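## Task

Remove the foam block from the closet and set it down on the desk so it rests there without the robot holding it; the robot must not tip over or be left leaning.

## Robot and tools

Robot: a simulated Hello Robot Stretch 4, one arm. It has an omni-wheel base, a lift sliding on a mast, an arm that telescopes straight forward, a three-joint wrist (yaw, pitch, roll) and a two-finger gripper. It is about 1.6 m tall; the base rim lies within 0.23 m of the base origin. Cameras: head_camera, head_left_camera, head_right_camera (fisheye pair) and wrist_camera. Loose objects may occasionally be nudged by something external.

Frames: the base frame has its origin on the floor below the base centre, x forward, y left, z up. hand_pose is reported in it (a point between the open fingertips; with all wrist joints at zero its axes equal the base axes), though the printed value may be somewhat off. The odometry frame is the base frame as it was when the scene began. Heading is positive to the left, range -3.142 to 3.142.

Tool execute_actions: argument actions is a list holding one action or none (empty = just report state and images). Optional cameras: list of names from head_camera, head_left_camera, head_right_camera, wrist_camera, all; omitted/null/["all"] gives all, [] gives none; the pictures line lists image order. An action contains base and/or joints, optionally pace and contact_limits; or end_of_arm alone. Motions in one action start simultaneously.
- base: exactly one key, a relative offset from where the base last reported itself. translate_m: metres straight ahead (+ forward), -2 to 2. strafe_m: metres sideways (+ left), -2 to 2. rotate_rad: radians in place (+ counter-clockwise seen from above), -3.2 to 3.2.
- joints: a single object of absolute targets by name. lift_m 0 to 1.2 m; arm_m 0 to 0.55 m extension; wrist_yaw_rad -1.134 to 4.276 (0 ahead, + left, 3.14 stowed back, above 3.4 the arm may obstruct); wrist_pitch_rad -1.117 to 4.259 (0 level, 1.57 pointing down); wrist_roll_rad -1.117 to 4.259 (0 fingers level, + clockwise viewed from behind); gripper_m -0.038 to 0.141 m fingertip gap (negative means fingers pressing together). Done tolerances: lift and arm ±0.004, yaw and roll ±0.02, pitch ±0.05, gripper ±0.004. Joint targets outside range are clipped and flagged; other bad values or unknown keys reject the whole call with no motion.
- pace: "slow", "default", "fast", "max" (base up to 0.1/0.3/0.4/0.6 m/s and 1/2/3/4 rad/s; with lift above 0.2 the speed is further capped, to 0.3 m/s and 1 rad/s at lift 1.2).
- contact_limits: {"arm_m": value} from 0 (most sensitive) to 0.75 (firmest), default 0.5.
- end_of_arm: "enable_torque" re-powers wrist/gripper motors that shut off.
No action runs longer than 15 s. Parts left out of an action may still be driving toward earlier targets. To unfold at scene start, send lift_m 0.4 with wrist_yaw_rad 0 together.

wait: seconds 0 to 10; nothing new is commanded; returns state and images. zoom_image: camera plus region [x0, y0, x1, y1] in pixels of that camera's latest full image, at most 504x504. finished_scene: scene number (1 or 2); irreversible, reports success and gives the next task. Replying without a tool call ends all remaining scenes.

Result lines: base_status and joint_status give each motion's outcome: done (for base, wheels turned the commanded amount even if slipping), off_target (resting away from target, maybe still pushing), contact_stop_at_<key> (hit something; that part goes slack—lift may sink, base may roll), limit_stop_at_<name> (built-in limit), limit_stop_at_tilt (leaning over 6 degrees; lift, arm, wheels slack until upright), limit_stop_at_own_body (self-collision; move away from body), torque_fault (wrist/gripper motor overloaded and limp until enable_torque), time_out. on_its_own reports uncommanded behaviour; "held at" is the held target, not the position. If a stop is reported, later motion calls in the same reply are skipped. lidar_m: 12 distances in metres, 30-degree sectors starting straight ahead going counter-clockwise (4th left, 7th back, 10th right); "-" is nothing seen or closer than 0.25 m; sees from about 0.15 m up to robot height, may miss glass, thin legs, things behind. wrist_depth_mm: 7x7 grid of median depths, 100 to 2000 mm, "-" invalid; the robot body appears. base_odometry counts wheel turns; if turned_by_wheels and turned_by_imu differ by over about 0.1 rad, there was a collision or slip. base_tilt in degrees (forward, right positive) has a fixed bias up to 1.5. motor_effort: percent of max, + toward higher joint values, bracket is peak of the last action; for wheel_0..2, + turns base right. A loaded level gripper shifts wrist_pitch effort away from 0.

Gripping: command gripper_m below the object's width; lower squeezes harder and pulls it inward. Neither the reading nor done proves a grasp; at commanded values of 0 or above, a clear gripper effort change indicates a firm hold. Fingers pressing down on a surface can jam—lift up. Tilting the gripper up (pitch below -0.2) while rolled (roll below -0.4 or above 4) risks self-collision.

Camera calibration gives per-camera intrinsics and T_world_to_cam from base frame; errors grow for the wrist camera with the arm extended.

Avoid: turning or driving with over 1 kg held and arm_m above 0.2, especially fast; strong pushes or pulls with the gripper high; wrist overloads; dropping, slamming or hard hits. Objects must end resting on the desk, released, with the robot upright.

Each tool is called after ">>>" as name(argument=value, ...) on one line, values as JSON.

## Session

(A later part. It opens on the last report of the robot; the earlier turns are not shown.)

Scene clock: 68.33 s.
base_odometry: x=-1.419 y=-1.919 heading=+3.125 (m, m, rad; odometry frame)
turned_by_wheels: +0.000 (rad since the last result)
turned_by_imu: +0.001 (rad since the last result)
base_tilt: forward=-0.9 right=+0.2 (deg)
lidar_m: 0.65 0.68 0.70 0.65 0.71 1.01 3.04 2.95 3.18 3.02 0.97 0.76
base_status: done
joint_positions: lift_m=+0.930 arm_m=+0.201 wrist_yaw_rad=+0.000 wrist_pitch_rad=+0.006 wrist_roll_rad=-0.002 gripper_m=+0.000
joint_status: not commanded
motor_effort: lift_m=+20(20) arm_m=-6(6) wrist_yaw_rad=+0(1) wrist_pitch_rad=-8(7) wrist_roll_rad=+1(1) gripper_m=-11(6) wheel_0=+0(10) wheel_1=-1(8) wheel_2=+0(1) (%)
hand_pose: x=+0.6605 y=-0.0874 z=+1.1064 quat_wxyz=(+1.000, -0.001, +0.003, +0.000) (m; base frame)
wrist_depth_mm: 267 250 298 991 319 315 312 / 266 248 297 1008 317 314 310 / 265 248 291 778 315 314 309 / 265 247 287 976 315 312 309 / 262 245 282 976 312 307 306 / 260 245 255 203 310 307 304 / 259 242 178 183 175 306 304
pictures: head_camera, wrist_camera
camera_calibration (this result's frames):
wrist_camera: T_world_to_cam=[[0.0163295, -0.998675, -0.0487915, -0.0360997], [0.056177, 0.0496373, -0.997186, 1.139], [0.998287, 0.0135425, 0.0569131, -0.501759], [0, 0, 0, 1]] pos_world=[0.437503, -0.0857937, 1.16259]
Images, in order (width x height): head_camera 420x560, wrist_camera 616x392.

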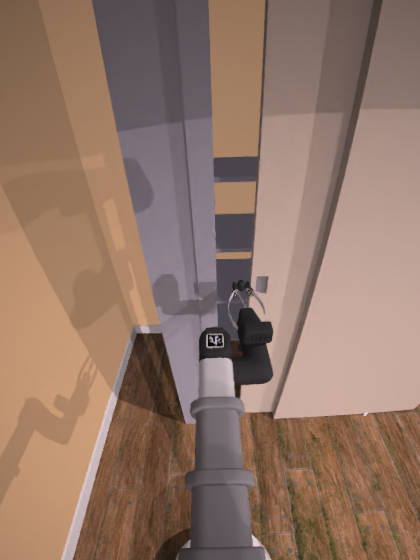

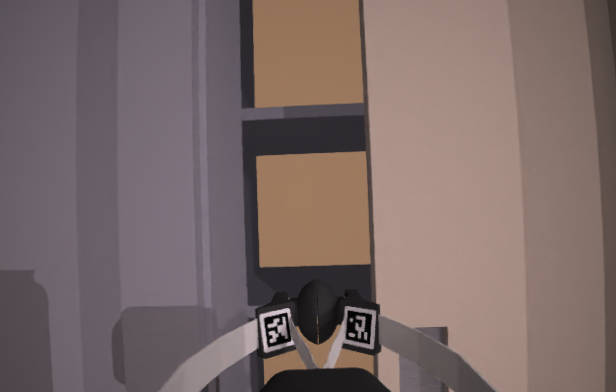

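>>> execute_actions(actions=[{"joints":{"arm_m":0.335},"contact_limits":{"arm_m":0.15},"pace":"slow"}], cameras=["wrist_camera"])

>>> execute_actions(actions=[{"base":{"strafe_m":-0.3},"pace":"slow"}], cameras=["wrist_camera","head_camera"])

Scene clock: 72.63 s.
base_odometry: x=-1.419 y=-1.919 heading=+3.125 (m, m, rad; odometry frame)
turned_by_wheels: +0.000 (rad since the last result)
turned_by_imu: +0.001 (rad since the last result)
base_tilt: forward=-0.8 right=+0.0 (deg)
lidar_m: 0.66 0.70 0.70 0.66 0.70 0.96 3.03 2.90 3.18 3.03 0.98 0.76
base_status: not commanded
joint_positions: lift_m=+0.930 arm_m=+0.334 wrist_yaw_rad=+0.000 wrist_pitch_rad=+0.006 wrist_roll_rad=-0.002 gripper_m=+0.000
joint_status: all done
motor_effort: lift_m=+20(20) arm_m=+6(7) wrist_yaw_rad=+1(1) wrist_pitch_rad=-8(9) wrist_roll_rad=+1(1) gripper_m=-5(4) wheel_0=+0(0) wheel_1=-1(1) wheel_2=+0(0) (%)
contact_limits: arm_m 0.15
hand_pose: x=+0.7932 y=-0.0874 z=+1.1064 quat_wxyz=(+1.000, -0.001, +0.003, +0.000) (m; base frame)
wrist_depth_mm: 114 153 640 854 204 184 182 / 114 152 462 521 208 183 182 / 113 151 574 778 216 182 181 / 113 150 615 842 842 182 180 / 112 148 615 842 809 182 180 / 112 145 504 202 183 180 179 / 111 143 179 183 176 179 178
pictures: wrist_camera
camera_calibration (this result's frames):
wrist_camera: T_world_to_cam=[[0.0163142, -0.998676, -0.0487913, -0.0382597], [0.0561909, 0.0496364, -0.997185, 1.13154], [0.998287, 0.0135267, 0.0569262, -0.634279], [0, 0, 0, 1]] pos_world=[0.570234, -0.0857948, 1.16259]
Images, in order (width x height): wrist_camera 616x392.

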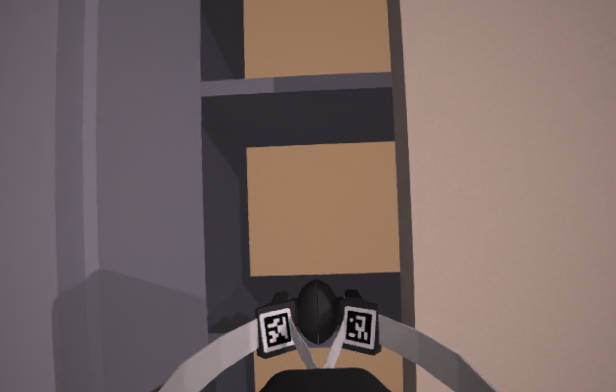

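Scene clock: 76.77 s.
base_odometry: x=-1.414 y=-1.619 heading=+3.125 (m, m, rad; odometry frame)
turned_by_wheels: +0.001 (rad since the last result)
turned_by_imu: +0.005 (rad since the last result)
base_tilt: forward=-0.8 right=+0.2 (deg)
lidar_m: 0.69 0.71 1.00 0.96 1.00 1.44 3.36 2.85 2.85 2.73 0.96 0.70
base_status: done
joint_positions: lift_m=+0.930 arm_m=+0.334 wrist_yaw_rad=+0.002 wrist_pitch_rad=+0.006 wrist_roll_rad=-0.002 gripper_m=+0.000
joint_status: not commanded
motor_effort: lift_m=+20(20) arm_m=+6(7) wrist_yaw_rad=-6(39) wrist_pitch_rad=-7(8) wrist_roll_rad=+2(1) gripper_m=-5(11) wheel_0=+5(15) wheel_1=-1(5) wheel_2=+4(7) (%)
hand_pose: x=+0.7935 y=-0.0868 z=+1.1065 quat_wxyz=(+1.000, -0.001, +0.003, +0.001) (m; base frame)
wrist_depth_mm: 640 866 854 854 179 176 - / 574 750 508 521 178 176 152 / 585 715 750 778 177 175 155 / 615 854 854 842 176 174 163 / 609 842 854 831 175 173 163 / 569 585 574 204 175 172 162 / 580 768 177 182 173 171 -
pictures: head_camera, wrist_camera
camera_calibration (this result's frames):
wrist_camera: T_world_to_cam=[[0.0185752, -0.998636, -0.0487882, -0.0394064], [0.0562574, 0.0497632, -0.997175, 1.13149], [0.998243, 0.0157781, 0.057105, -0.634563], [0, 0, 0, 1]] pos_world=[0.570526, -0.0856469, 1.1626]
Images, in order (width x height): head_camera 420x560, wrist_camera 616x392.

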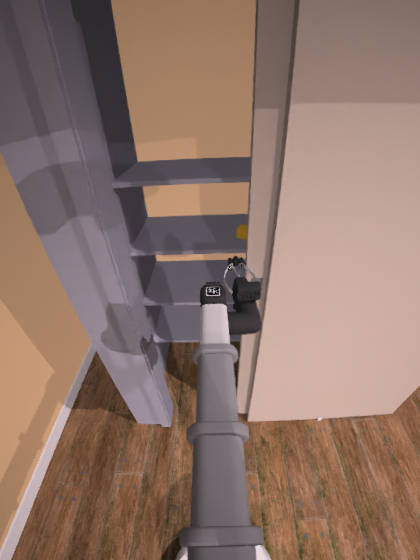

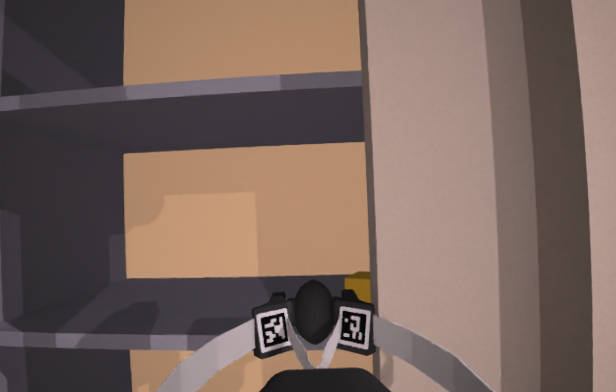

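Yellow block appears. Push more.

>>> execute_actions(actions=[{"base":{"strafe_m":-0.35},"pace":"slow"}], cameras=["wrist_camera","head_camera"])

Scene clock: 82.13 s.
base_odometry: x=-1.409 y=-1.269 heading=+3.126 (m, m, rad; odometry frame)
turned_by_wheels: +0.000 (rad since the last result)
turned_by_imu: +0.013 (rad since the last result)
base_tilt: forward=-0.7 right=+0.1 (deg)
lidar_m: 0.71 0.91 0.98 1.29 1.39 1.95 3.39 2.84 2.48 2.37 0.93 0.68
base_status: done
joint_positions: lift_m=+0.930 arm_m=+0.334 wrist_yaw_rad=+0.000 wrist_pitch_rad=+0.005 wrist_roll_rad=-0.002 gripper_m=+0.000
joint_status: not commanded
motor_effort: lift_m=+20(20) arm_m=+5(6) wrist_yaw_rad=+0(38) wrist_pitch_rad=-7(8) wrist_roll_rad=+1(1) gripper_m=-6(11) wheel_0=+2(20) wheel_1=-2(5) wheel_2=+4(5) (%)
hand_pose: x=+0.7934 y=-0.0873 z=+1.1065 quat_wxyz=(+1.000, -0.001, +0.003, +0.000) (m; base frame)
wrist_depth_mm: 891 878 866 854 169 163 - / 878 492 508 469 174 163 161 / 661 699 741 778 181 162 160 / 878 854 842 831 187 162 159 / 854 854 842 831 192 160 159 / 574 525 554 204 175 160 159 / 854 842 178 182 166 158 -
pictures: head_camera, wrist_camera
camera_calibration (this result's frames):
wrist_camera: T_world_to_cam=[[0.0166345, -0.998671, -0.0487856, -0.0384297], [0.0565197, 0.0496535, -0.997166, 1.13134], [0.998263, 0.01383, 0.0572705, -0.634772], [0, 0, 0, 1]] pos_world=[0.570366, -0.0857749, 1.16262]
Images, in order (width x height): head_camera 420x560, wrist_camera 616x392.

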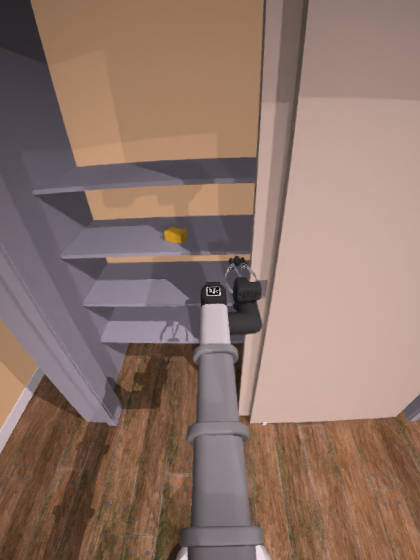

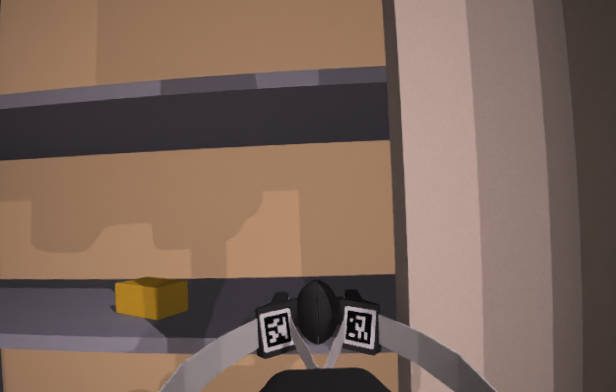

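>>> execute_actions(actions=[{"base":{"strafe_m":0.27},"joints":{"lift_m":0.81,"arm_m":0.45,"gripper_m":0.14}}], cameras=["wrist_camera","head_camera"])

Scene clock: 88.53 s.
base_odometry: x=-1.413 y=-1.539 heading=+3.126 (m, m, rad; odometry frame)
turned_by_wheels: +0.000 (rad since the last result)
turned_by_imu: +0.002 (rad since the last result)
base_tilt: forward=-0.8 right=+0.1 (deg)
lidar_m: 0.96 0.75 1.09 1.04 1.09 1.56 3.37 2.83 2.78 2.65 0.95 0.80
base_status: done
joint_positions: lift_m=+0.810 arm_m=+0.449 wrist_yaw_rad=+0.000 wrist_pitch_rad=+0.005 wrist_roll_rad=-0.002 gripper_m=+0.140
joint_status: all done
motor_effort: lift_m=+16(19) arm_m=+6(6) wrist_yaw_rad=+0(1) wrist_pitch_rad=-7(7) wrist_roll_rad=+2(2) gripper_m=-4(8) wheel_0=+1(9) wheel_1=+0(9) wheel_2=+0(1) (%)
hand_pose: x=+0.9083 y=-0.0874 z=+0.9868 quat_wxyz=(+1.000, -0.001, +0.003, +0.000) (m; base frame)
wrist_depth_mm: 512 521 525 539 549 574 585 / 654 741 750 732 723 707 707 / 707 750 741 741 715 715 699 / 699 750 732 723 715 707 699 / 399 368 351 421 397 345 683 / 699 741 732 723 715 210 699 / 691 732 723 155 707 699 691
pictures: head_camera, wrist_camera
camera_calibration (this result's frames):
wrist_camera: T_world_to_cam=[[0.0164407, -0.998674, -0.0487855, -0.0460593], [0.0565351, 0.0496426, -0.997166, 1.0055], [0.998265, 0.0136361, 0.0572763, -0.742619], [0, 0, 0, 1]] pos_world=[0.685242, -0.0857876, 1.04294]
Images, in order (width x height): head_camera 420x560, wrist_camera 616x392.

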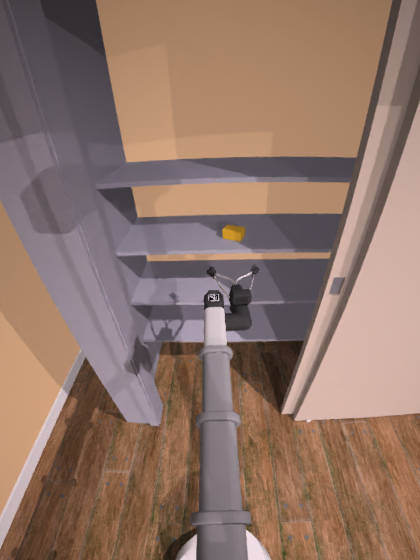

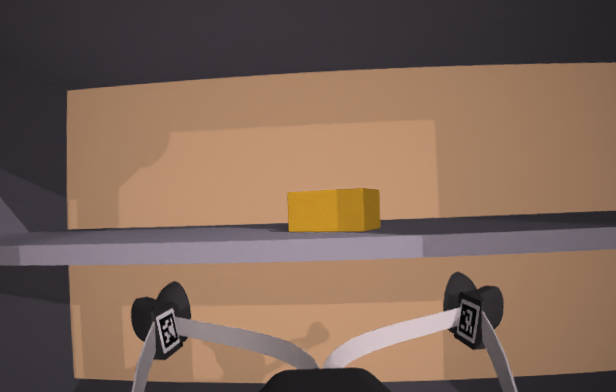

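>>> execute_actions(actions=[{"base":{"strafe_m":-0.022},"joints":{"lift_m":0.87,"arm_m":0.35}}], cameras=[])

>>> execute_actions(actions=[{"base":{"translate_m":0.2}}], cameras=["wrist_camera"])

Scene clock: 91.67 s.
base_odometry: x=-1.413 y=-1.517 heading=+3.126 (m, m, rad; odometry frame)
turned_by_wheels: +0.000 (rad since the last result)
turned_by_imu: +0.001 (rad since the last result)
base_tilt: forward=-0.7 right=+0.0 (deg)
lidar_m: 0.99 0.73 1.11 1.06 1.12 1.61 3.36 2.83 2.76 2.64 0.94 0.79
base_status: done
joint_positions: lift_m=+0.870 arm_m=+0.351 wrist_yaw_rad=+0.000 wrist_pitch_rad=+0.005 wrist_roll_rad=-0.002 gripper_m=+0.140
joint_status: all done
motor_effort: lift_m=+19(23) arm_m=-7(7) wrist_yaw_rad=+0(1) wrist_pitch_rad=-7(6) wrist_roll_rad=+0(2) gripper_m=-3(3) wheel_0=-2(7) wheel_1=-1(7) wheel_2=+0(1) (%)
hand_pose: x=+0.8105 y=-0.0874 z=+1.0465 quat_wxyz=(+1.000, -0.001, +0.003, +0.000) (m; base frame)
wrist_depth_mm: 707 459 459 449 449 436 436 / 549 569 585 609 621 627 627 / 723 854 842 820 820 809 798 / 732 842 842 820 809 798 788 / 683 831 798 508 699 640 597 / 661 433 436 809 415 209 788 / 732 831 820 155 798 798 778
pictures: none
No camera images: the call's "cameras" was empty. Leave "cameras" out to get every camera's image.

Scene clock: 93.73 s.
base_odometry: x=-1.613 y=-1.514 heading=+3.126 (m, m, rad; odometry frame)
turned_by_wheels: +0.000 (rad since the last result)
turned_by_imu: +0.000 (rad since the last result)
base_tilt: forward=-0.7 right=+0.1 (deg)
lidar_m: 0.77 0.55 0.69 1.05 1.12 1.57 3.58 3.03 2.76 1.66 0.68 0.63
base_status: done
joint_positions: lift_m=+0.870 arm_m=+0.351 wrist_yaw_rad=+0.000 wrist_pitch_rad=+0.005 wrist_roll_rad=-0.002 gripper_m=+0.140
joint_status: not commanded
motor_effort: lift_m=+20(20) arm_m=-6(6) wrist_yaw_rad=+0(0) wrist_pitch_rad=-7(8) wrist_roll_rad=+1(1) gripper_m=-2(4) wheel_0=+2(4) wheel_1=+1(6) wheel_2=-2(11) (%)
hand_pose: x=+0.8105 y=-0.0874 z=+1.0465 quat_wxyz=(+1.000, -0.001, +0.003, +0.000) (m; base frame)
wrist_depth_mm: 397 413 413 418 427 439 439 / 554 569 597 609 621 615 609 / 661 654 640 634 621 615 615 / 654 640 634 627 621 615 603 / 647 647 627 359 621 609 603 / 342 303 329 297 310 209 290 / 233 229 226 155 218 216 213
pictures: wrist_camera
camera_calibration (this result's frames):
wrist_camera: T_world_to_cam=[[0.0162935, -0.998676, -0.0487855, -0.0414638], [0.0565424, 0.0496342, -0.997166, 1.07053], [0.998267, 0.0134889, 0.0572763, -0.648438], [0, 0, 0, 1]] pos_world=[0.587459, -0.0857973, 1.10262]
Images, in order (width x height): wrist_camera 616x392.

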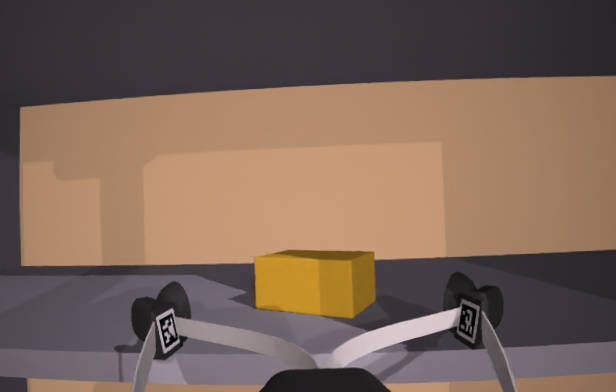

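>>> execute_actions(actions=[{"joints":{"arm_m":0.495},"contact_limits":{"arm_m":0.2},"pace":"slow"}], cameras=["wrist_camera","head_camera"])

Scene clock: 97.73 s.
base_odometry: x=-1.613 y=-1.514 heading=+3.126 (m, m, rad; odometry frame)
turned_by_wheels: +0.000 (rad since the last result)
turned_by_imu: +0.001 (rad since the last result)
base_tilt: forward=-0.8 right=+0.2 (deg)
lidar_m: 0.77 0.60 0.71 1.05 1.09 1.58 3.58 3.07 2.76 1.66 0.67 0.60
base_status: not commanded
joint_positions: lift_m=+0.870 arm_m=+0.494 wrist_yaw_rad=+0.000 wrist_pitch_rad=+0.005 wrist_roll_rad=-0.002 gripper_m=+0.140
joint_status: all done
motor_effort: lift_m=+20(20) arm_m=+6(6) wrist_yaw_rad=+0(1) wrist_pitch_rad=-7(6) wrist_roll_rad=+2(1) gripper_m=-2(4) wheel_0=+2(2) wheel_1=+1(1) wheel_2=-2(2) (%)
contact_limits: arm_m 0.2
hand_pose: x=+0.9532 y=-0.0874 z=+1.0465 quat_wxyz=(+1.000, -0.001, +0.003, +0.000) (m; base frame)
wrist_depth_mm: 399 407 410 418 424 439 439 / 512 504 500 492 488 477 469 / 517 504 496 492 488 477 473 / 512 504 496 484 480 477 466 / 508 496 492 488 477 473 469 / 342 304 191 177 183 209 290 / 219 206 189 155 186 193 202
pictures: head_camera, wrist_camera
camera_calibration (this result's frames):
wrist_camera: T_world_to_cam=[[0.0163379, -0.998676, -0.0487856, -0.043819], [0.0565402, 0.0496368, -0.997166, 1.06246], [0.998267, 0.0135332, 0.0572763, -0.790931], [0, 0, 0, 1]] pos_world=[0.730205, -0.0857943, 1.10262]
Images, in order (width x height): head_camera 420x560, wrist_camera 616x392.

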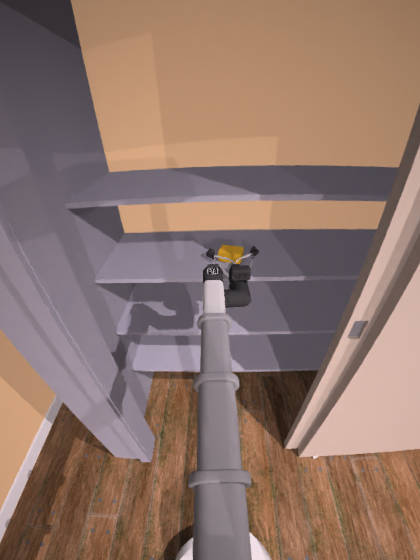

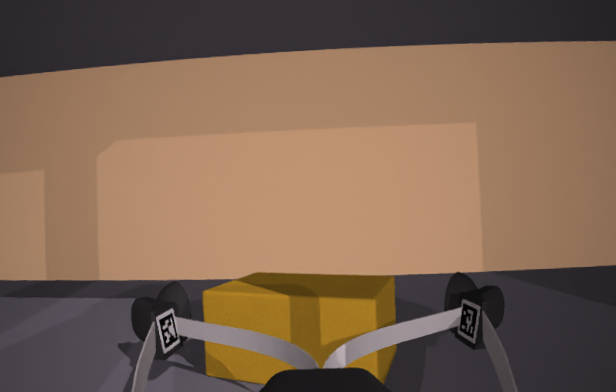

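>>> execute_actions(actions=[{"joints":{"gripper_m":0.04},"pace":"slow"}], cameras=["wrist_camera"])

>>> execute_actions(actions=[{"joints":{"lift_m":0.9},"pace":"slow"}], cameras=["wrist_camera"])

Scene clock: 103.30 s.
base_odometry: x=-1.613 y=-1.514 heading=+3.126 (m, m, rad; odometry frame)
turned_by_wheels: +0.000 (rad since the last result)
turned_by_imu: +0.001 (rad since the last result)
base_tilt: forward=-0.8 right=+0.1 (deg)
lidar_m: 0.76 0.58 0.69 1.05 1.10 1.59 3.57 3.07 2.77 1.66 0.68 0.61
base_status: not commanded
joint_positions: lift_m=+0.870 arm_m=+0.494 wrist_yaw_rad=+0.000 wrist_pitch_rad=+0.005 wrist_roll_rad=-0.002 gripper_m=+0.041
joint_status: all done
motor_effort: lift_m=+20(20) arm_m=+6(7) wrist_yaw_rad=+1(0) wrist_pitch_rad=-7(7) wrist_roll_rad=+3(1) gripper_m=-23(25) wheel_0=+2(2) wheel_1=+1(1) wheel_2=-2(2) (%)
hand_pose: x=+0.9532 y=-0.0874 z=+1.0465 quat_wxyz=(+1.000, -0.001, +0.003, +0.000) (m; base frame)
wrist_depth_mm: 394 410 410 418 424 439 439 / 512 504 504 496 484 480 473 / 512 504 496 492 480 477 469 / 512 504 496 488 480 477 469 / 504 500 492 488 480 477 462 / 342 338 179 163 182 294 289 / 218 170 168 158 153 178 202
pictures: wrist_camera
camera_calibration (this result's frames):
wrist_camera: T_world_to_cam=[[0.0163384, -0.998676, -0.0487855, -0.0438197], [0.0565402, 0.0496367, -0.997166, 1.06246], [0.998267, 0.0135338, 0.0572763, -0.790947], [0, 0, 0, 1]] pos_world=[0.73022, -0.0857943, 1.10262]
Images, in order (width x height): wrist_camera 616x392.

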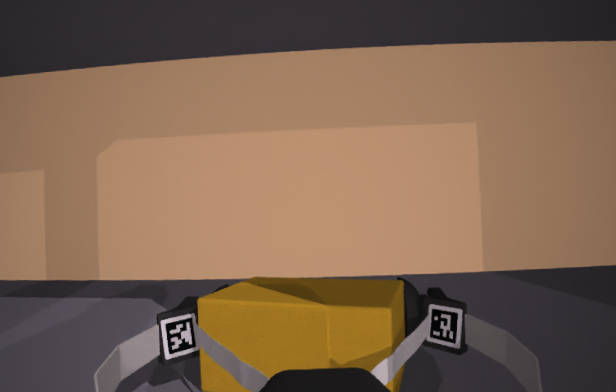

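Scene clock: 104.37 s.
base_odometry: x=-1.613 y=-1.514 heading=+3.126 (m, m, rad; odometry frame)
turned_by_wheels: +0.000 (rad since the last result)
turned_by_imu: +0.000 (rad since the last result)
base_tilt: forward=-0.8 right=+0.1 (deg)
lidar_m: 0.78 0.59 0.65 1.05 1.14 1.56 3.57 3.06 2.77 1.67 0.68 0.64
base_status: not commanded
joint_positions: lift_m=+0.900 arm_m=+0.494 wrist_yaw_rad=+0.000 wrist_pitch_rad=+0.005 wrist_roll_rad=-0.002 gripper_m=+0.041
joint_status: all done
motor_effort: lift_m=+20(21) arm_m=+6(6) wrist_yaw_rad=+0(0) wrist_pitch_rad=-7(8) wrist_roll_rad=+1(2) gripper_m=-25(21) wheel_0=+2(2) wheel_1=+1(1) wheel_2=-2(2) (%)
hand_pose: x=+0.9532 y=-0.0874 z=+1.0765 quat_wxyz=(+1.000, -0.001, +0.003, +0.000) (m; base frame)
wrist_depth_mm: 338 347 351 357 364 375 375 / 473 492 496 496 484 477 469 / 508 504 496 492 484 477 469 / 512 504 496 488 477 473 469 / 504 500 492 484 480 477 466 / 462 455 179 163 182 394 389 / 294 170 169 158 153 208 271
pictures: wrist_camera
camera_calibration (this result's frames):
wrist_camera: T_world_to_cam=[[0.016338, -0.998676, -0.0487856, -0.0423579], [0.056539, 0.0496368, -0.997166, 1.09233], [0.998267, 0.0135334, 0.0572751, -0.792663], [0, 0, 0, 1]] pos_world=[0.730221, -0.0857943, 1.13257]
Images, in order (width x height): wrist_camera 616x392.

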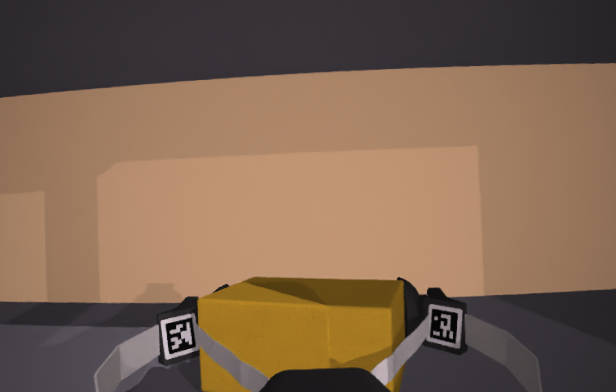

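Held. Retract, then turn toward the desk.

>>> execute_actions(actions=[{"base":{"translate_m":-0.3},"joints":{"arm_m":0.05}}], cameras=["wrist_camera"])

>>> execute_actions(actions=[{"base":{"rotate_rad":2.6},"joints":{"lift_m":1.0}}])

Scene clock: 108.10 s.
base_odometry: x=-1.313 y=-1.519 heading=+3.126 (m, m, rad; odometry frame)
turned_by_wheels: +0.000 (rad since the last result)
turned_by_imu: +0.002 (rad since the last result)
base_tilt: forward=-0.9 right=+0.1 (deg)
lidar_m: 1.05 0.87 1.11 1.06 1.13 1.60 3.22 2.66 2.72 2.63 1.07 0.88
base_status: done
joint_positions: lift_m=+0.900 arm_m=+0.051 wrist_yaw_rad=+0.000 wrist_pitch_rad=+0.006 wrist_roll_rad=-0.002 gripper_m=+0.041
joint_status: all done
motor_effort: lift_m=+20(20) arm_m=-6(8) wrist_yaw_rad=+1(0) wrist_pitch_rad=-8(8) wrist_roll_rad=+2(1) gripper_m=-23(26) wheel_0=-3(6) wheel_1=-1(6) wheel_2=+0(11) (%)
hand_pose: x=+0.5105 y=-0.0875 z=+1.0763 quat_wxyz=(+1.000, -0.001, +0.003, +0.000) (m; base frame)
wrist_depth_mm: 778 1078 1255 1255 1229 1229 525 / 768 1078 1255 1229 1205 1205 525 / 691 1008 1060 1098 1138 854 530 / 691 1078 1255 1205 1205 1182 535 / 683 946 1205 1205 1182 878 535 / 750 991 179 163 183 564 525 / 615 170 169 158 153 353 525
pictures: wrist_camera
camera_calibration (this result's frames):
wrist_camera: T_world_to_cam=[[0.0161477, -0.998678, -0.0487941, -0.035072], [0.056022, 0.0496274, -0.997195, 1.11753], [0.998299, 0.0133689, 0.0567493, -0.350133], [0, 0, 0, 1]] pos_world=[0.287497, -0.0858051, 1.13256]
Images, in order (width x height): wrist_camera 616x392.

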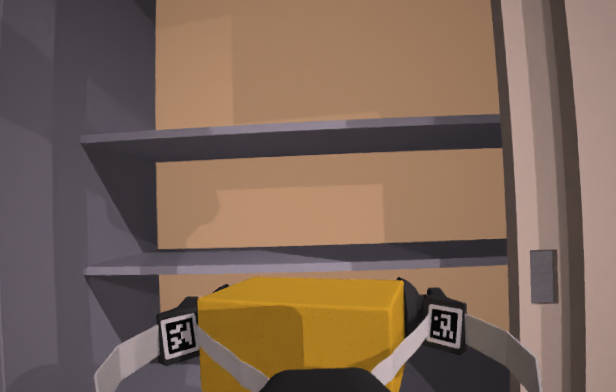

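Scene clock: 110.77 s.
base_odometry: x=-1.313 y=-1.519 heading=-0.558 (m, m, rad; odometry frame)
turned_by_wheels: +2.600 (rad since the last result)
turned_by_imu: +2.610 (rad since the last result)
base_tilt: forward=-0.8 right=+0.1 (deg)
lidar_m: 1.54 3.19 2.65 2.75 2.61 1.11 0.88 1.10 0.87 1.11 1.06 1.13
base_status: done
joint_positions: lift_m=+1.000 arm_m=+0.051 wrist_yaw_rad=+0.000 wrist_pitch_rad=+0.006 wrist_roll_rad=-0.002 gripper_m=+0.041
joint_status: all done
motor_effort: lift_m=+20(22) arm_m=-6(6) wrist_yaw_rad=-1(2) wrist_pitch_rad=-9(8) wrist_roll_rad=+2(2) gripper_m=-26(25) wheel_0=+0(6) wheel_1=-1(7) wheel_2=+0(11) (%)
hand_pose: x=+0.5105 y=-0.0874 z=+1.1763 quat_wxyz=(+1.000, -0.001, +0.003, +0.000) (m; base frame)
wrist_depth_mm: - - - 1808 1281 991 809 / - - - 1863 1281 991 809 / - - - 1863 1336 1008 820 / - - - 1863 1308 991 820 / - - - 1921 1308 1008 831 / - - 179 163 183 946 820 / - 170 168 158 153 544 809
pictures: head_camera, head_left_camera, head_right_camera, wrist_camera
camera_calibration (this result's frames):
wrist_camera: T_world_to_cam=[[0.0165112, -0.998672, -0.0488014, -0.0302649], [0.056004, 0.0496551, -0.997195, 1.21726], [0.998294, 0.0137318, 0.0567495, -0.355816], [0, 0, 0, 1]] pos_world=[0.287537, -0.0857817, 1.23256]
Images, in order (width x height): head_camera 420x560, head_left_camera 420x672, head_right_camera 420x672, wrist_camera 616x392.

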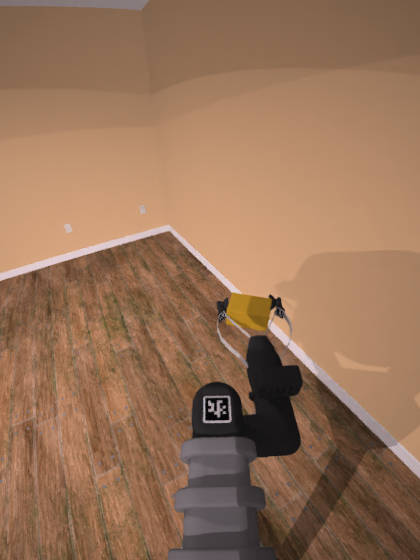

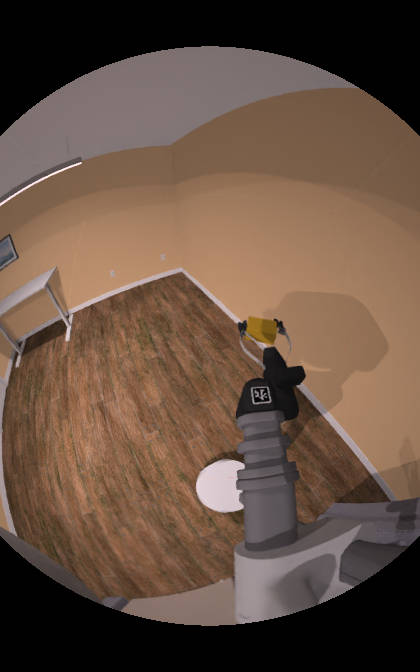

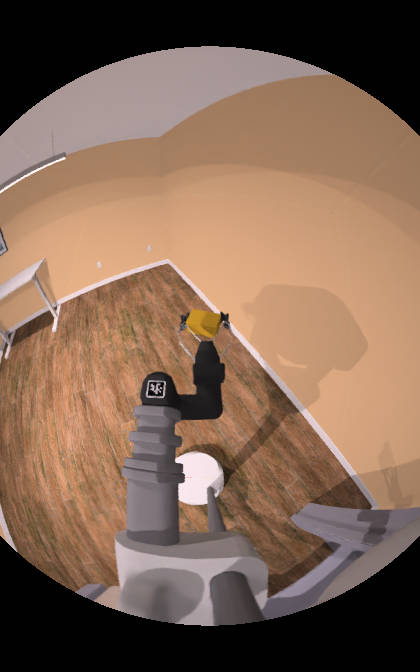

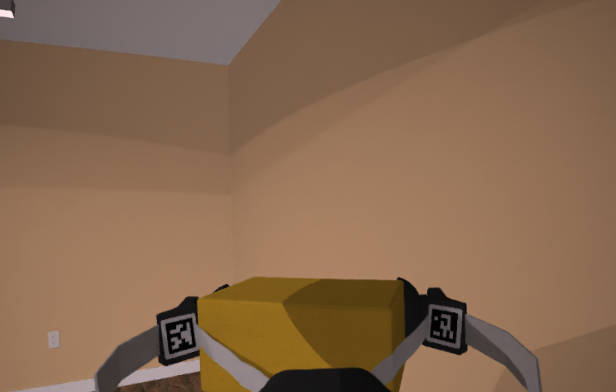

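>>> execute_actions(actions=[{"base":{"rotate_rad":0.53}}], cameras=[])

>>> execute_actions(actions=[{"base":{"strafe_m":1.7}}], cameras=[])

>>> execute_actions(actions=[{"base":{"translate_m":1.2}}], cameras=["head_camera","head_left_camera"])

Scene clock: 114.23 s.
base_odometry: x=-1.313 y=-1.519 heading=-0.028 (m, m, rad; odometry frame)
turned_by_wheels: +0.530 (rad since the last result)
turned_by_imu: +0.533 (rad since the last result)
base_tilt: forward=-0.8 right=+0.1 (deg)
lidar_m: 3.21 2.65 2.72 2.59 1.08 0.88 1.08 0.85 1.13 1.06 1.12 1.58
base_status: done
joint_positions: lift_m=+1.000 arm_m=+0.051 wrist_yaw_rad=+0.000 wrist_pitch_rad=+0.006 wrist_roll_rad=-0.002 gripper_m=+0.041
joint_status: not commanded
motor_effort: lift_m=+20(20) arm_m=-6(6) wrist_yaw_rad=-1(0) wrist_pitch_rad=-9(9) wrist_roll_rad=+1(1) gripper_m=-25(25) wheel_0=-2(3) wheel_1=+0(6) wheel_2=-3(8) (%)
hand_pose: x=+0.5105 y=-0.0874 z=+1.1763 quat_wxyz=(+1.000, -0.001, +0.003, +0.000) (m; base frame)
wrist_depth_mm: - - - - - - 1499 / - - - - - - 1576 / - - - - - - 1576 / - - - - - - 1618 / - - - - - - 1576 / - - 179 163 183 - 1618 / - 170 169 158 153 1042 1499
pictures: none
No camera images: the call's "cameras" was empty. Leave "cameras" out to get every camera's image.

Scene clock: 121.23 s.
base_odometry: x=-1.265 y=+0.180 heading=-0.028 (m, m, rad; odometry frame)
turned_by_wheels: +0.000 (rad since the last result)
turned_by_imu: +0.005 (rad since the last result)
base_tilt: forward=-0.8 right=+0.1 (deg)
lidar_m: 2.45 1.32 0.94 0.90 0.95 1.39 0.71 0.75 1.12 2.80 2.90 2.54
base_status: done
joint_positions: lift_m=+1.000 arm_m=+0.051 wrist_yaw_rad=+0.000 wrist_pitch_rad=+0.006 wrist_roll_rad=-0.002 gripper_m=+0.041
joint_status: not commanded
motor_effort: lift_m=+20(20) arm_m=-6(7) wrist_yaw_rad=+0(1) wrist_pitch_rad=-9(9) wrist_roll_rad=+2(1) gripper_m=-29(24) wheel_0=+0(7) wheel_1=+1(8) wheel_2=+0(2) (%)
hand_pose: x=+0.5105 y=-0.0874 z=+1.1764 quat_wxyz=(+1.000, -0.001, +0.003, +0.000) (m; base frame)
wrist_depth_mm: 1366 - - - - - - / 1366 - - - - - - / 1336 1921 - - - - - / 1366 1921 - - - - - / 1336 1921 - - - - - / 1366 1808 179 163 182 - - / 1308 171 169 158 153 - -
pictures: none
No camera images: the call's "cameras" was empty. Leave "cameras" out to get every camera's image.

Scene clock: 126.70 s.
base_odometry: x=-0.066 y=+0.147 heading=-0.028 (m, m, rad; odometry frame)
turned_by_wheels: +0.000 (rad since the last result)
turned_by_imu: -0.002 (rad since the last result)
base_tilt: forward=-0.8 right=+0.2 (deg)
lidar_m: 1.25 1.23 0.92 0.87 0.95 1.30 1.91 2.04 2.88 2.81 2.88 1.28
base_status: done
joint_positions: lift_m=+1.000 arm_m=+0.051 wrist_yaw_rad=+0.000 wrist_pitch_rad=+0.006 wrist_roll_rad=-0.002 gripper_m=+0.041
joint_status: not commanded
motor_effort: lift_m=+19(20) arm_m=-6(6) wrist_yaw_rad=+1(0) wrist_pitch_rad=-9(8) wrist_roll_rad=+2(2) gripper_m=-24(27) wheel_0=+1(1) wheel_1=+2(6) wheel_2=-1(12) (%)
hand_pose: x=+0.5105 y=-0.0874 z=+1.1764 quat_wxyz=(+1.000, -0.001, +0.003, +0.000) (m; base frame)
wrist_depth_mm: 1397 1808 1808 1863 1756 1708 1708 / 1397 1756 1708 1808 1808 1661 1708 / 1366 1756 1708 1661 1708 1618 1708 / 1366 1756 1708 1756 1708 1756 1708 / 1336 1808 1756 1808 1756 1756 1661 / 1205 1255 179 163 183 960 1661 / 1366 170 169 157 153 715 1708
pictures: head_camera, head_left_camera
Images, in order (width x height): head_camera 420x560, head_left_camera 420x672.

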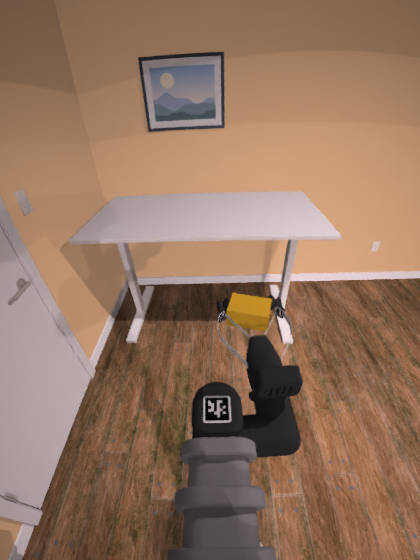

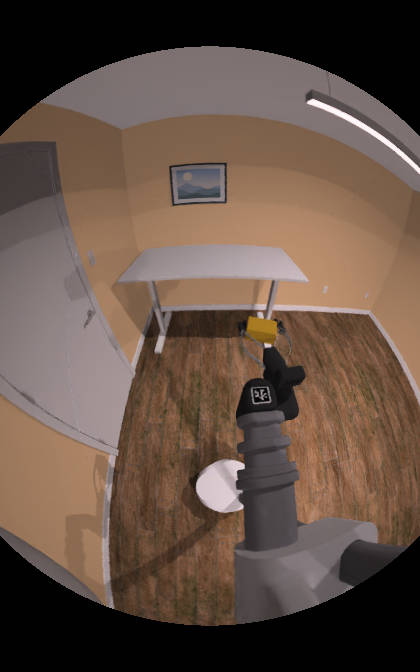

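>>> execute_actions(actions=[{"base":{"translate_m":0.55},"joints":{"arm_m":0.45}}], cameras=[])

>>> execute_actions(actions=[{"joints":{"lift_m":0.84}}], cameras=["head_camera","wrist_camera"])

Scene clock: 138.83 s.
base_odometry: x=+0.484 y=+0.132 heading=-0.028 (m, m, rad; odometry frame)
turned_by_wheels: +0.000 (rad since the last result)
turned_by_imu: +0.000 (rad since the last result)
base_tilt: forward=-0.8 right=+0.0 (deg)
lidar_m: 0.69 0.74 0.88 0.86 0.94 1.32 2.47 2.59 2.94 2.83 0.97 0.72
base_status: done
joint_positions: lift_m=+1.000 arm_m=+0.449 wrist_yaw_rad=+0.000 wrist_pitch_rad=+0.006 wrist_roll_rad=-0.002 gripper_m=+0.041
joint_status: all done
motor_effort: lift_m=+19(19) arm_m=+6(6) wrist_yaw_rad=+0(2) wrist_pitch_rad=-8(9) wrist_roll_rad=+1(2) gripper_m=-27(28) wheel_0=+1(5) wheel_1=+1(5) wheel_2=+0(11) (%)
hand_pose: x=+0.9083 y=-0.0874 z=+1.1764 quat_wxyz=(+1.000, -0.001, +0.003, +0.000) (m; base frame)
wrist_depth_mm: 878 854 842 831 842 831 820 / 866 866 831 820 842 842 831 / 878 866 842 854 842 831 831 / 878 866 854 842 842 842 820 / 866 866 854 842 831 820 798 / 866 878 178 163 183 809 820 / 715 170 168 157 153 384 654
pictures: none
No camera images: the call's "cameras" was empty. Leave "cameras" out to get every camera's image.

Scene clock: 140.57 s.
base_odometry: x=+0.484 y=+0.132 heading=-0.028 (m, m, rad; odometry frame)
turned_by_wheels: +0.000 (rad since the last result)
turned_by_imu: +0.000 (rad since the last result)
base_tilt: forward=-0.9 right=+0.1 (deg)
lidar_m: 0.70 0.74 0.88 0.87 0.93 1.35 2.49 2.64 2.91 2.83 0.97 0.71
base_status: not commanded
joint_positions: lift_m=+0.840 arm_m=+0.449 wrist_yaw_rad=+0.000 wrist_pitch_rad=+0.006 wrist_roll_rad=-0.002 gripper_m=+0.041
joint_status: all done
motor_effort: lift_m=+16(18) arm_m=+6(6) wrist_yaw_rad=+1(1) wrist_pitch_rad=-9(9) wrist_roll_rad=+1(1) gripper_m=-24(26) wheel_0=+1(1) wheel_1=+1(1) wheel_2=+0(1) (%)
hand_pose: x=+0.9083 y=-0.0874 z=+1.0167 quat_wxyz=(+1.000, -0.001, +0.003, +0.000) (m; base frame)
wrist_depth_mm: 878 854 842 842 854 842 842 / 878 866 866 854 854 842 831 / 878 854 854 842 831 831 820 / 854 866 866 842 831 831 809 / 866 866 866 820 831 820 820 / 484 484 179 163 183 418 407 / 309 170 169 158 153 217 285
pictures: head_camera, wrist_camera
camera_calibration (this result's frames):
wrist_camera: T_world_to_cam=[[0.0164716, -0.998673, -0.0487993, -0.0446022], [0.0562108, 0.0496537, -0.997183, 1.03563], [0.998283, 0.0136821, 0.0569541, -0.7441], [0, 0, 0, 1]] pos_world=[0.685344, -0.085785, 1.07292]
Images, in order (width x height): head_camera 420x560, wrist_camera 616x392.

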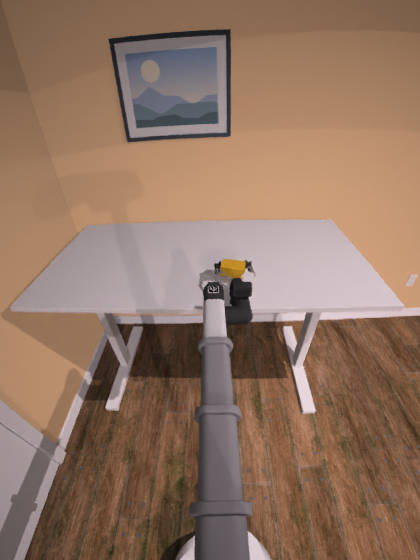

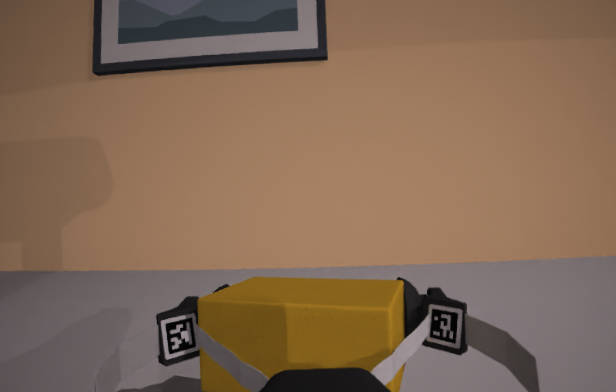

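>>> execute_actions(actions=[{"joints":{"lift_m":0.81},"pace":"slow"}], cameras=["wrist_camera"])

Scene clock: 142.43 s.
base_odometry: x=+0.484 y=+0.132 heading=-0.028 (m, m, rad; odometry frame)
turned_by_wheels: +0.000 (rad since the last result)
turned_by_imu: +0.001 (rad since the last result)
base_tilt: forward=-0.8 right=+0.1 (deg)
lidar_m: 0.69 0.75 0.89 0.87 0.92 1.36 2.49 2.62 2.90 2.82 0.96 0.71
base_status: not commanded
joint_positions: lift_m=+0.811 arm_m=+0.449 wrist_yaw_rad=-0.002 wrist_pitch_rad=-0.006 wrist_roll_rad=-0.001 gripper_m=+0.041
joint_status: all done
on_its_own: wrist_pitch_rad is at rest, and its effort (+27) is outside its rest range (-23 to +23)
motor_effort: lift_m=+3(17) arm_m=+6(6) wrist_yaw_rad=+4(5) wrist_pitch_rad=+27(28) wrist_roll_rad=-1(1) gripper_m=-27(26) wheel_0=+2(1) wheel_1=+1(1) wheel_2=+0(1) (%)
hand_pose: x=+0.9082 y=-0.0879 z=+0.9913 quat_wxyz=(+1.000, -0.001, -0.003, -0.001) (m; base frame)
wrist_depth_mm: 904 866 866 842 854 854 854 / 904 891 866 878 854 842 831 / 878 866 866 866 854 842 820 / 878 866 854 854 842 831 831 / 854 854 866 842 831 820 809 / 459 459 178 163 182 392 387 / 283 170 168 158 153 204 260
pictures: wrist_camera
camera_calibration (this result's frames):
wrist_camera: T_world_to_cam=[[0.0153236, -0.998655, -0.0495335, -0.0445721], [0.068203, 0.0504679, -0.996394, 0.998649], [0.997554, 0.01189, 0.0688846, -0.753813], [0, 0, 0, 1]] pos_world=[0.684541, -0.0859489, 1.04477]
Images, in order (width x height): wrist_camera 616x392.

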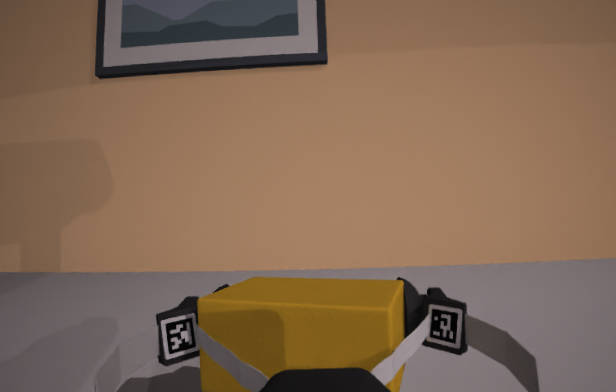

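Touching. Ease up slightly and release.

>>> execute_actions(actions=[{"joints":{"lift_m":0.82,"gripper_m":0.14},"pace":"slow"}], cameras=["wrist_camera"])

>>> execute_actions(actions=[{"joints":{"lift_m":0.83,"arm_m":0.15}}], cameras=["wrist_camera","head_camera"])

Scene clock: 148.30 s.
base_odometry: x=+0.484 y=+0.132 heading=-0.028 (m, m, rad; odometry frame)
turned_by_wheels: +0.000 (rad since the last result)
turned_by_imu: +0.002 (rad since the last result)
base_tilt: forward=-0.8 right=+0.1 (deg)
lidar_m: 0.68 0.73 0.89 0.87 0.90 1.36 2.50 2.63 2.95 2.81 0.97 0.69
base_status: not commanded
joint_positions: lift_m=+0.820 arm_m=+0.449 wrist_yaw_rad=+0.000 wrist_pitch_rad=+0.002 wrist_roll_rad=-0.002 gripper_m=+0.140
joint_status: all done
motor_effort: lift_m=+18(14) arm_m=+5(6) wrist_yaw_rad=-1(5) wrist_pitch_rad=+4(26) wrist_roll_rad=+1(2) gripper_m=-3(22) wheel_0=+1(1) wheel_1=+1(1) wheel_2=-1(0) (%)
hand_pose: x=+0.9084 y=-0.0873 z=+0.9978 quat_wxyz=(+1.000, -0.001, +0.001, +0.000) (m; base frame)
wrist_depth_mm: 891 842 842 842 854 854 842 / 878 878 866 854 842 831 831 / 878 866 842 842 831 842 831 / 878 866 854 842 831 831 820 / 866 854 854 831 831 820 820 / 430 375 415 231 397 209 359 / 270 251 189 155 212 239 250
pictures: wrist_camera
camera_calibration (this result's frames):
wrist_camera: T_world_to_cam=[[0.0168879, -0.998672, -0.0486678, -0.0459766], [0.0603139, 0.0496037, -0.996946, 1.01274], [0.998037, 0.013901, 0.0610715, -0.746957], [0, 0, 0, 1]] pos_world=[0.685184, -0.0857675, 1.05302]
Images, in order (width x height): wrist_camera 616x392.

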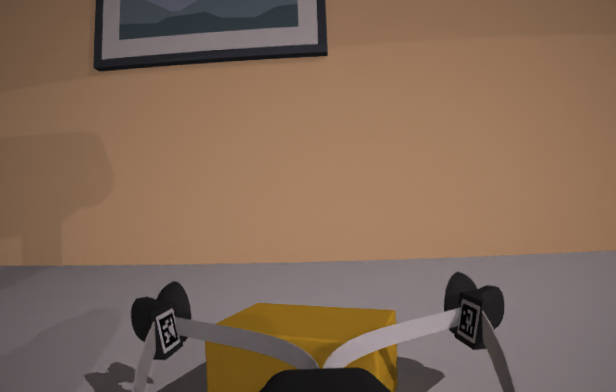

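Scene clock: 150.30 s.
base_odometry: x=+0.484 y=+0.132 heading=-0.028 (m, m, rad; odometry frame)
turned_by_wheels: +0.000 (rad since the last result)
turned_by_imu: +0.001 (rad since the last result)
base_tilt: forward=-0.8 right=+0.1 (deg)
lidar_m: 0.69 0.73 0.88 0.85 0.91 1.31 2.46 2.62 2.95 2.83 0.96 0.73
base_status: not commanded
joint_positions: lift_m=+0.830 arm_m=+0.151 wrist_yaw_rad=+0.000 wrist_pitch_rad=+0.005 wrist_roll_rad=-0.002 gripper_m=+0.140
joint_status: all done
motor_effort: lift_m=+20(22) arm_m=-6(4) wrist_yaw_rad=+0(1) wrist_pitch_rad=-8(7) wrist_roll_rad=+2(2) gripper_m=-3(2) wheel_0=+1(1) wheel_1=+1(2) wheel_2=+0(0) (%)
hand_pose: x=+0.6105 y=-0.0874 z=+1.0065 quat_wxyz=(+1.000, -0.001, +0.003, +0.000) (m; base frame)
wrist_depth_mm: 1182 1205 1138 1138 1138 1098 1118 / 1182 1160 1138 1138 1138 1118 1098 / 1160 1182 1138 1138 1118 1138 1118 / 1160 1160 1160 1118 1118 1118 1118 / 1160 1138 1060 960 904 842 778 / 449 399 439 430 418 209 379 / 750 336 329 155 319 314 640
pictures: head_camera, wrist_camera
camera_calibration (this result's frames):
wrist_camera: T_world_to_cam=[[0.0162696, -0.998679, -0.0487301, -0.0402054], [0.0565576, 0.0495777, -0.997168, 1.04194], [0.998267, 0.0134674, 0.0572895, -0.446533], [0, 0, 0, 1]] pos_world=[0.387484, -0.0857959, 1.06262]
Images, in order (width x height): head_camera 420x560, wrist_camera 616x392.

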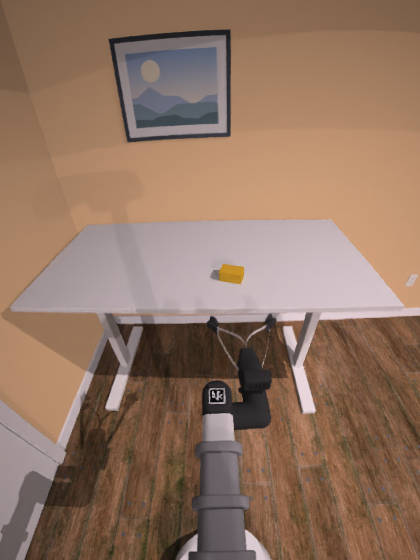

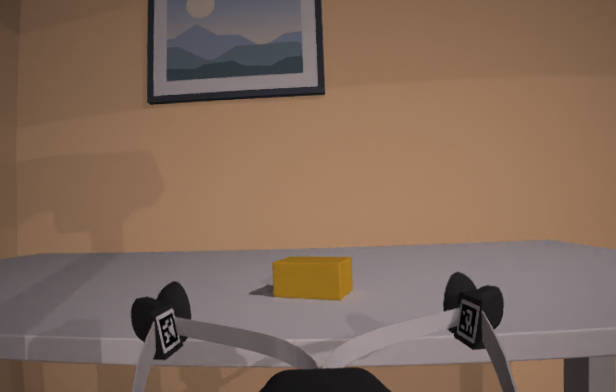

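>>> finished_scene(scene=2)

The scene is finished: the task was done.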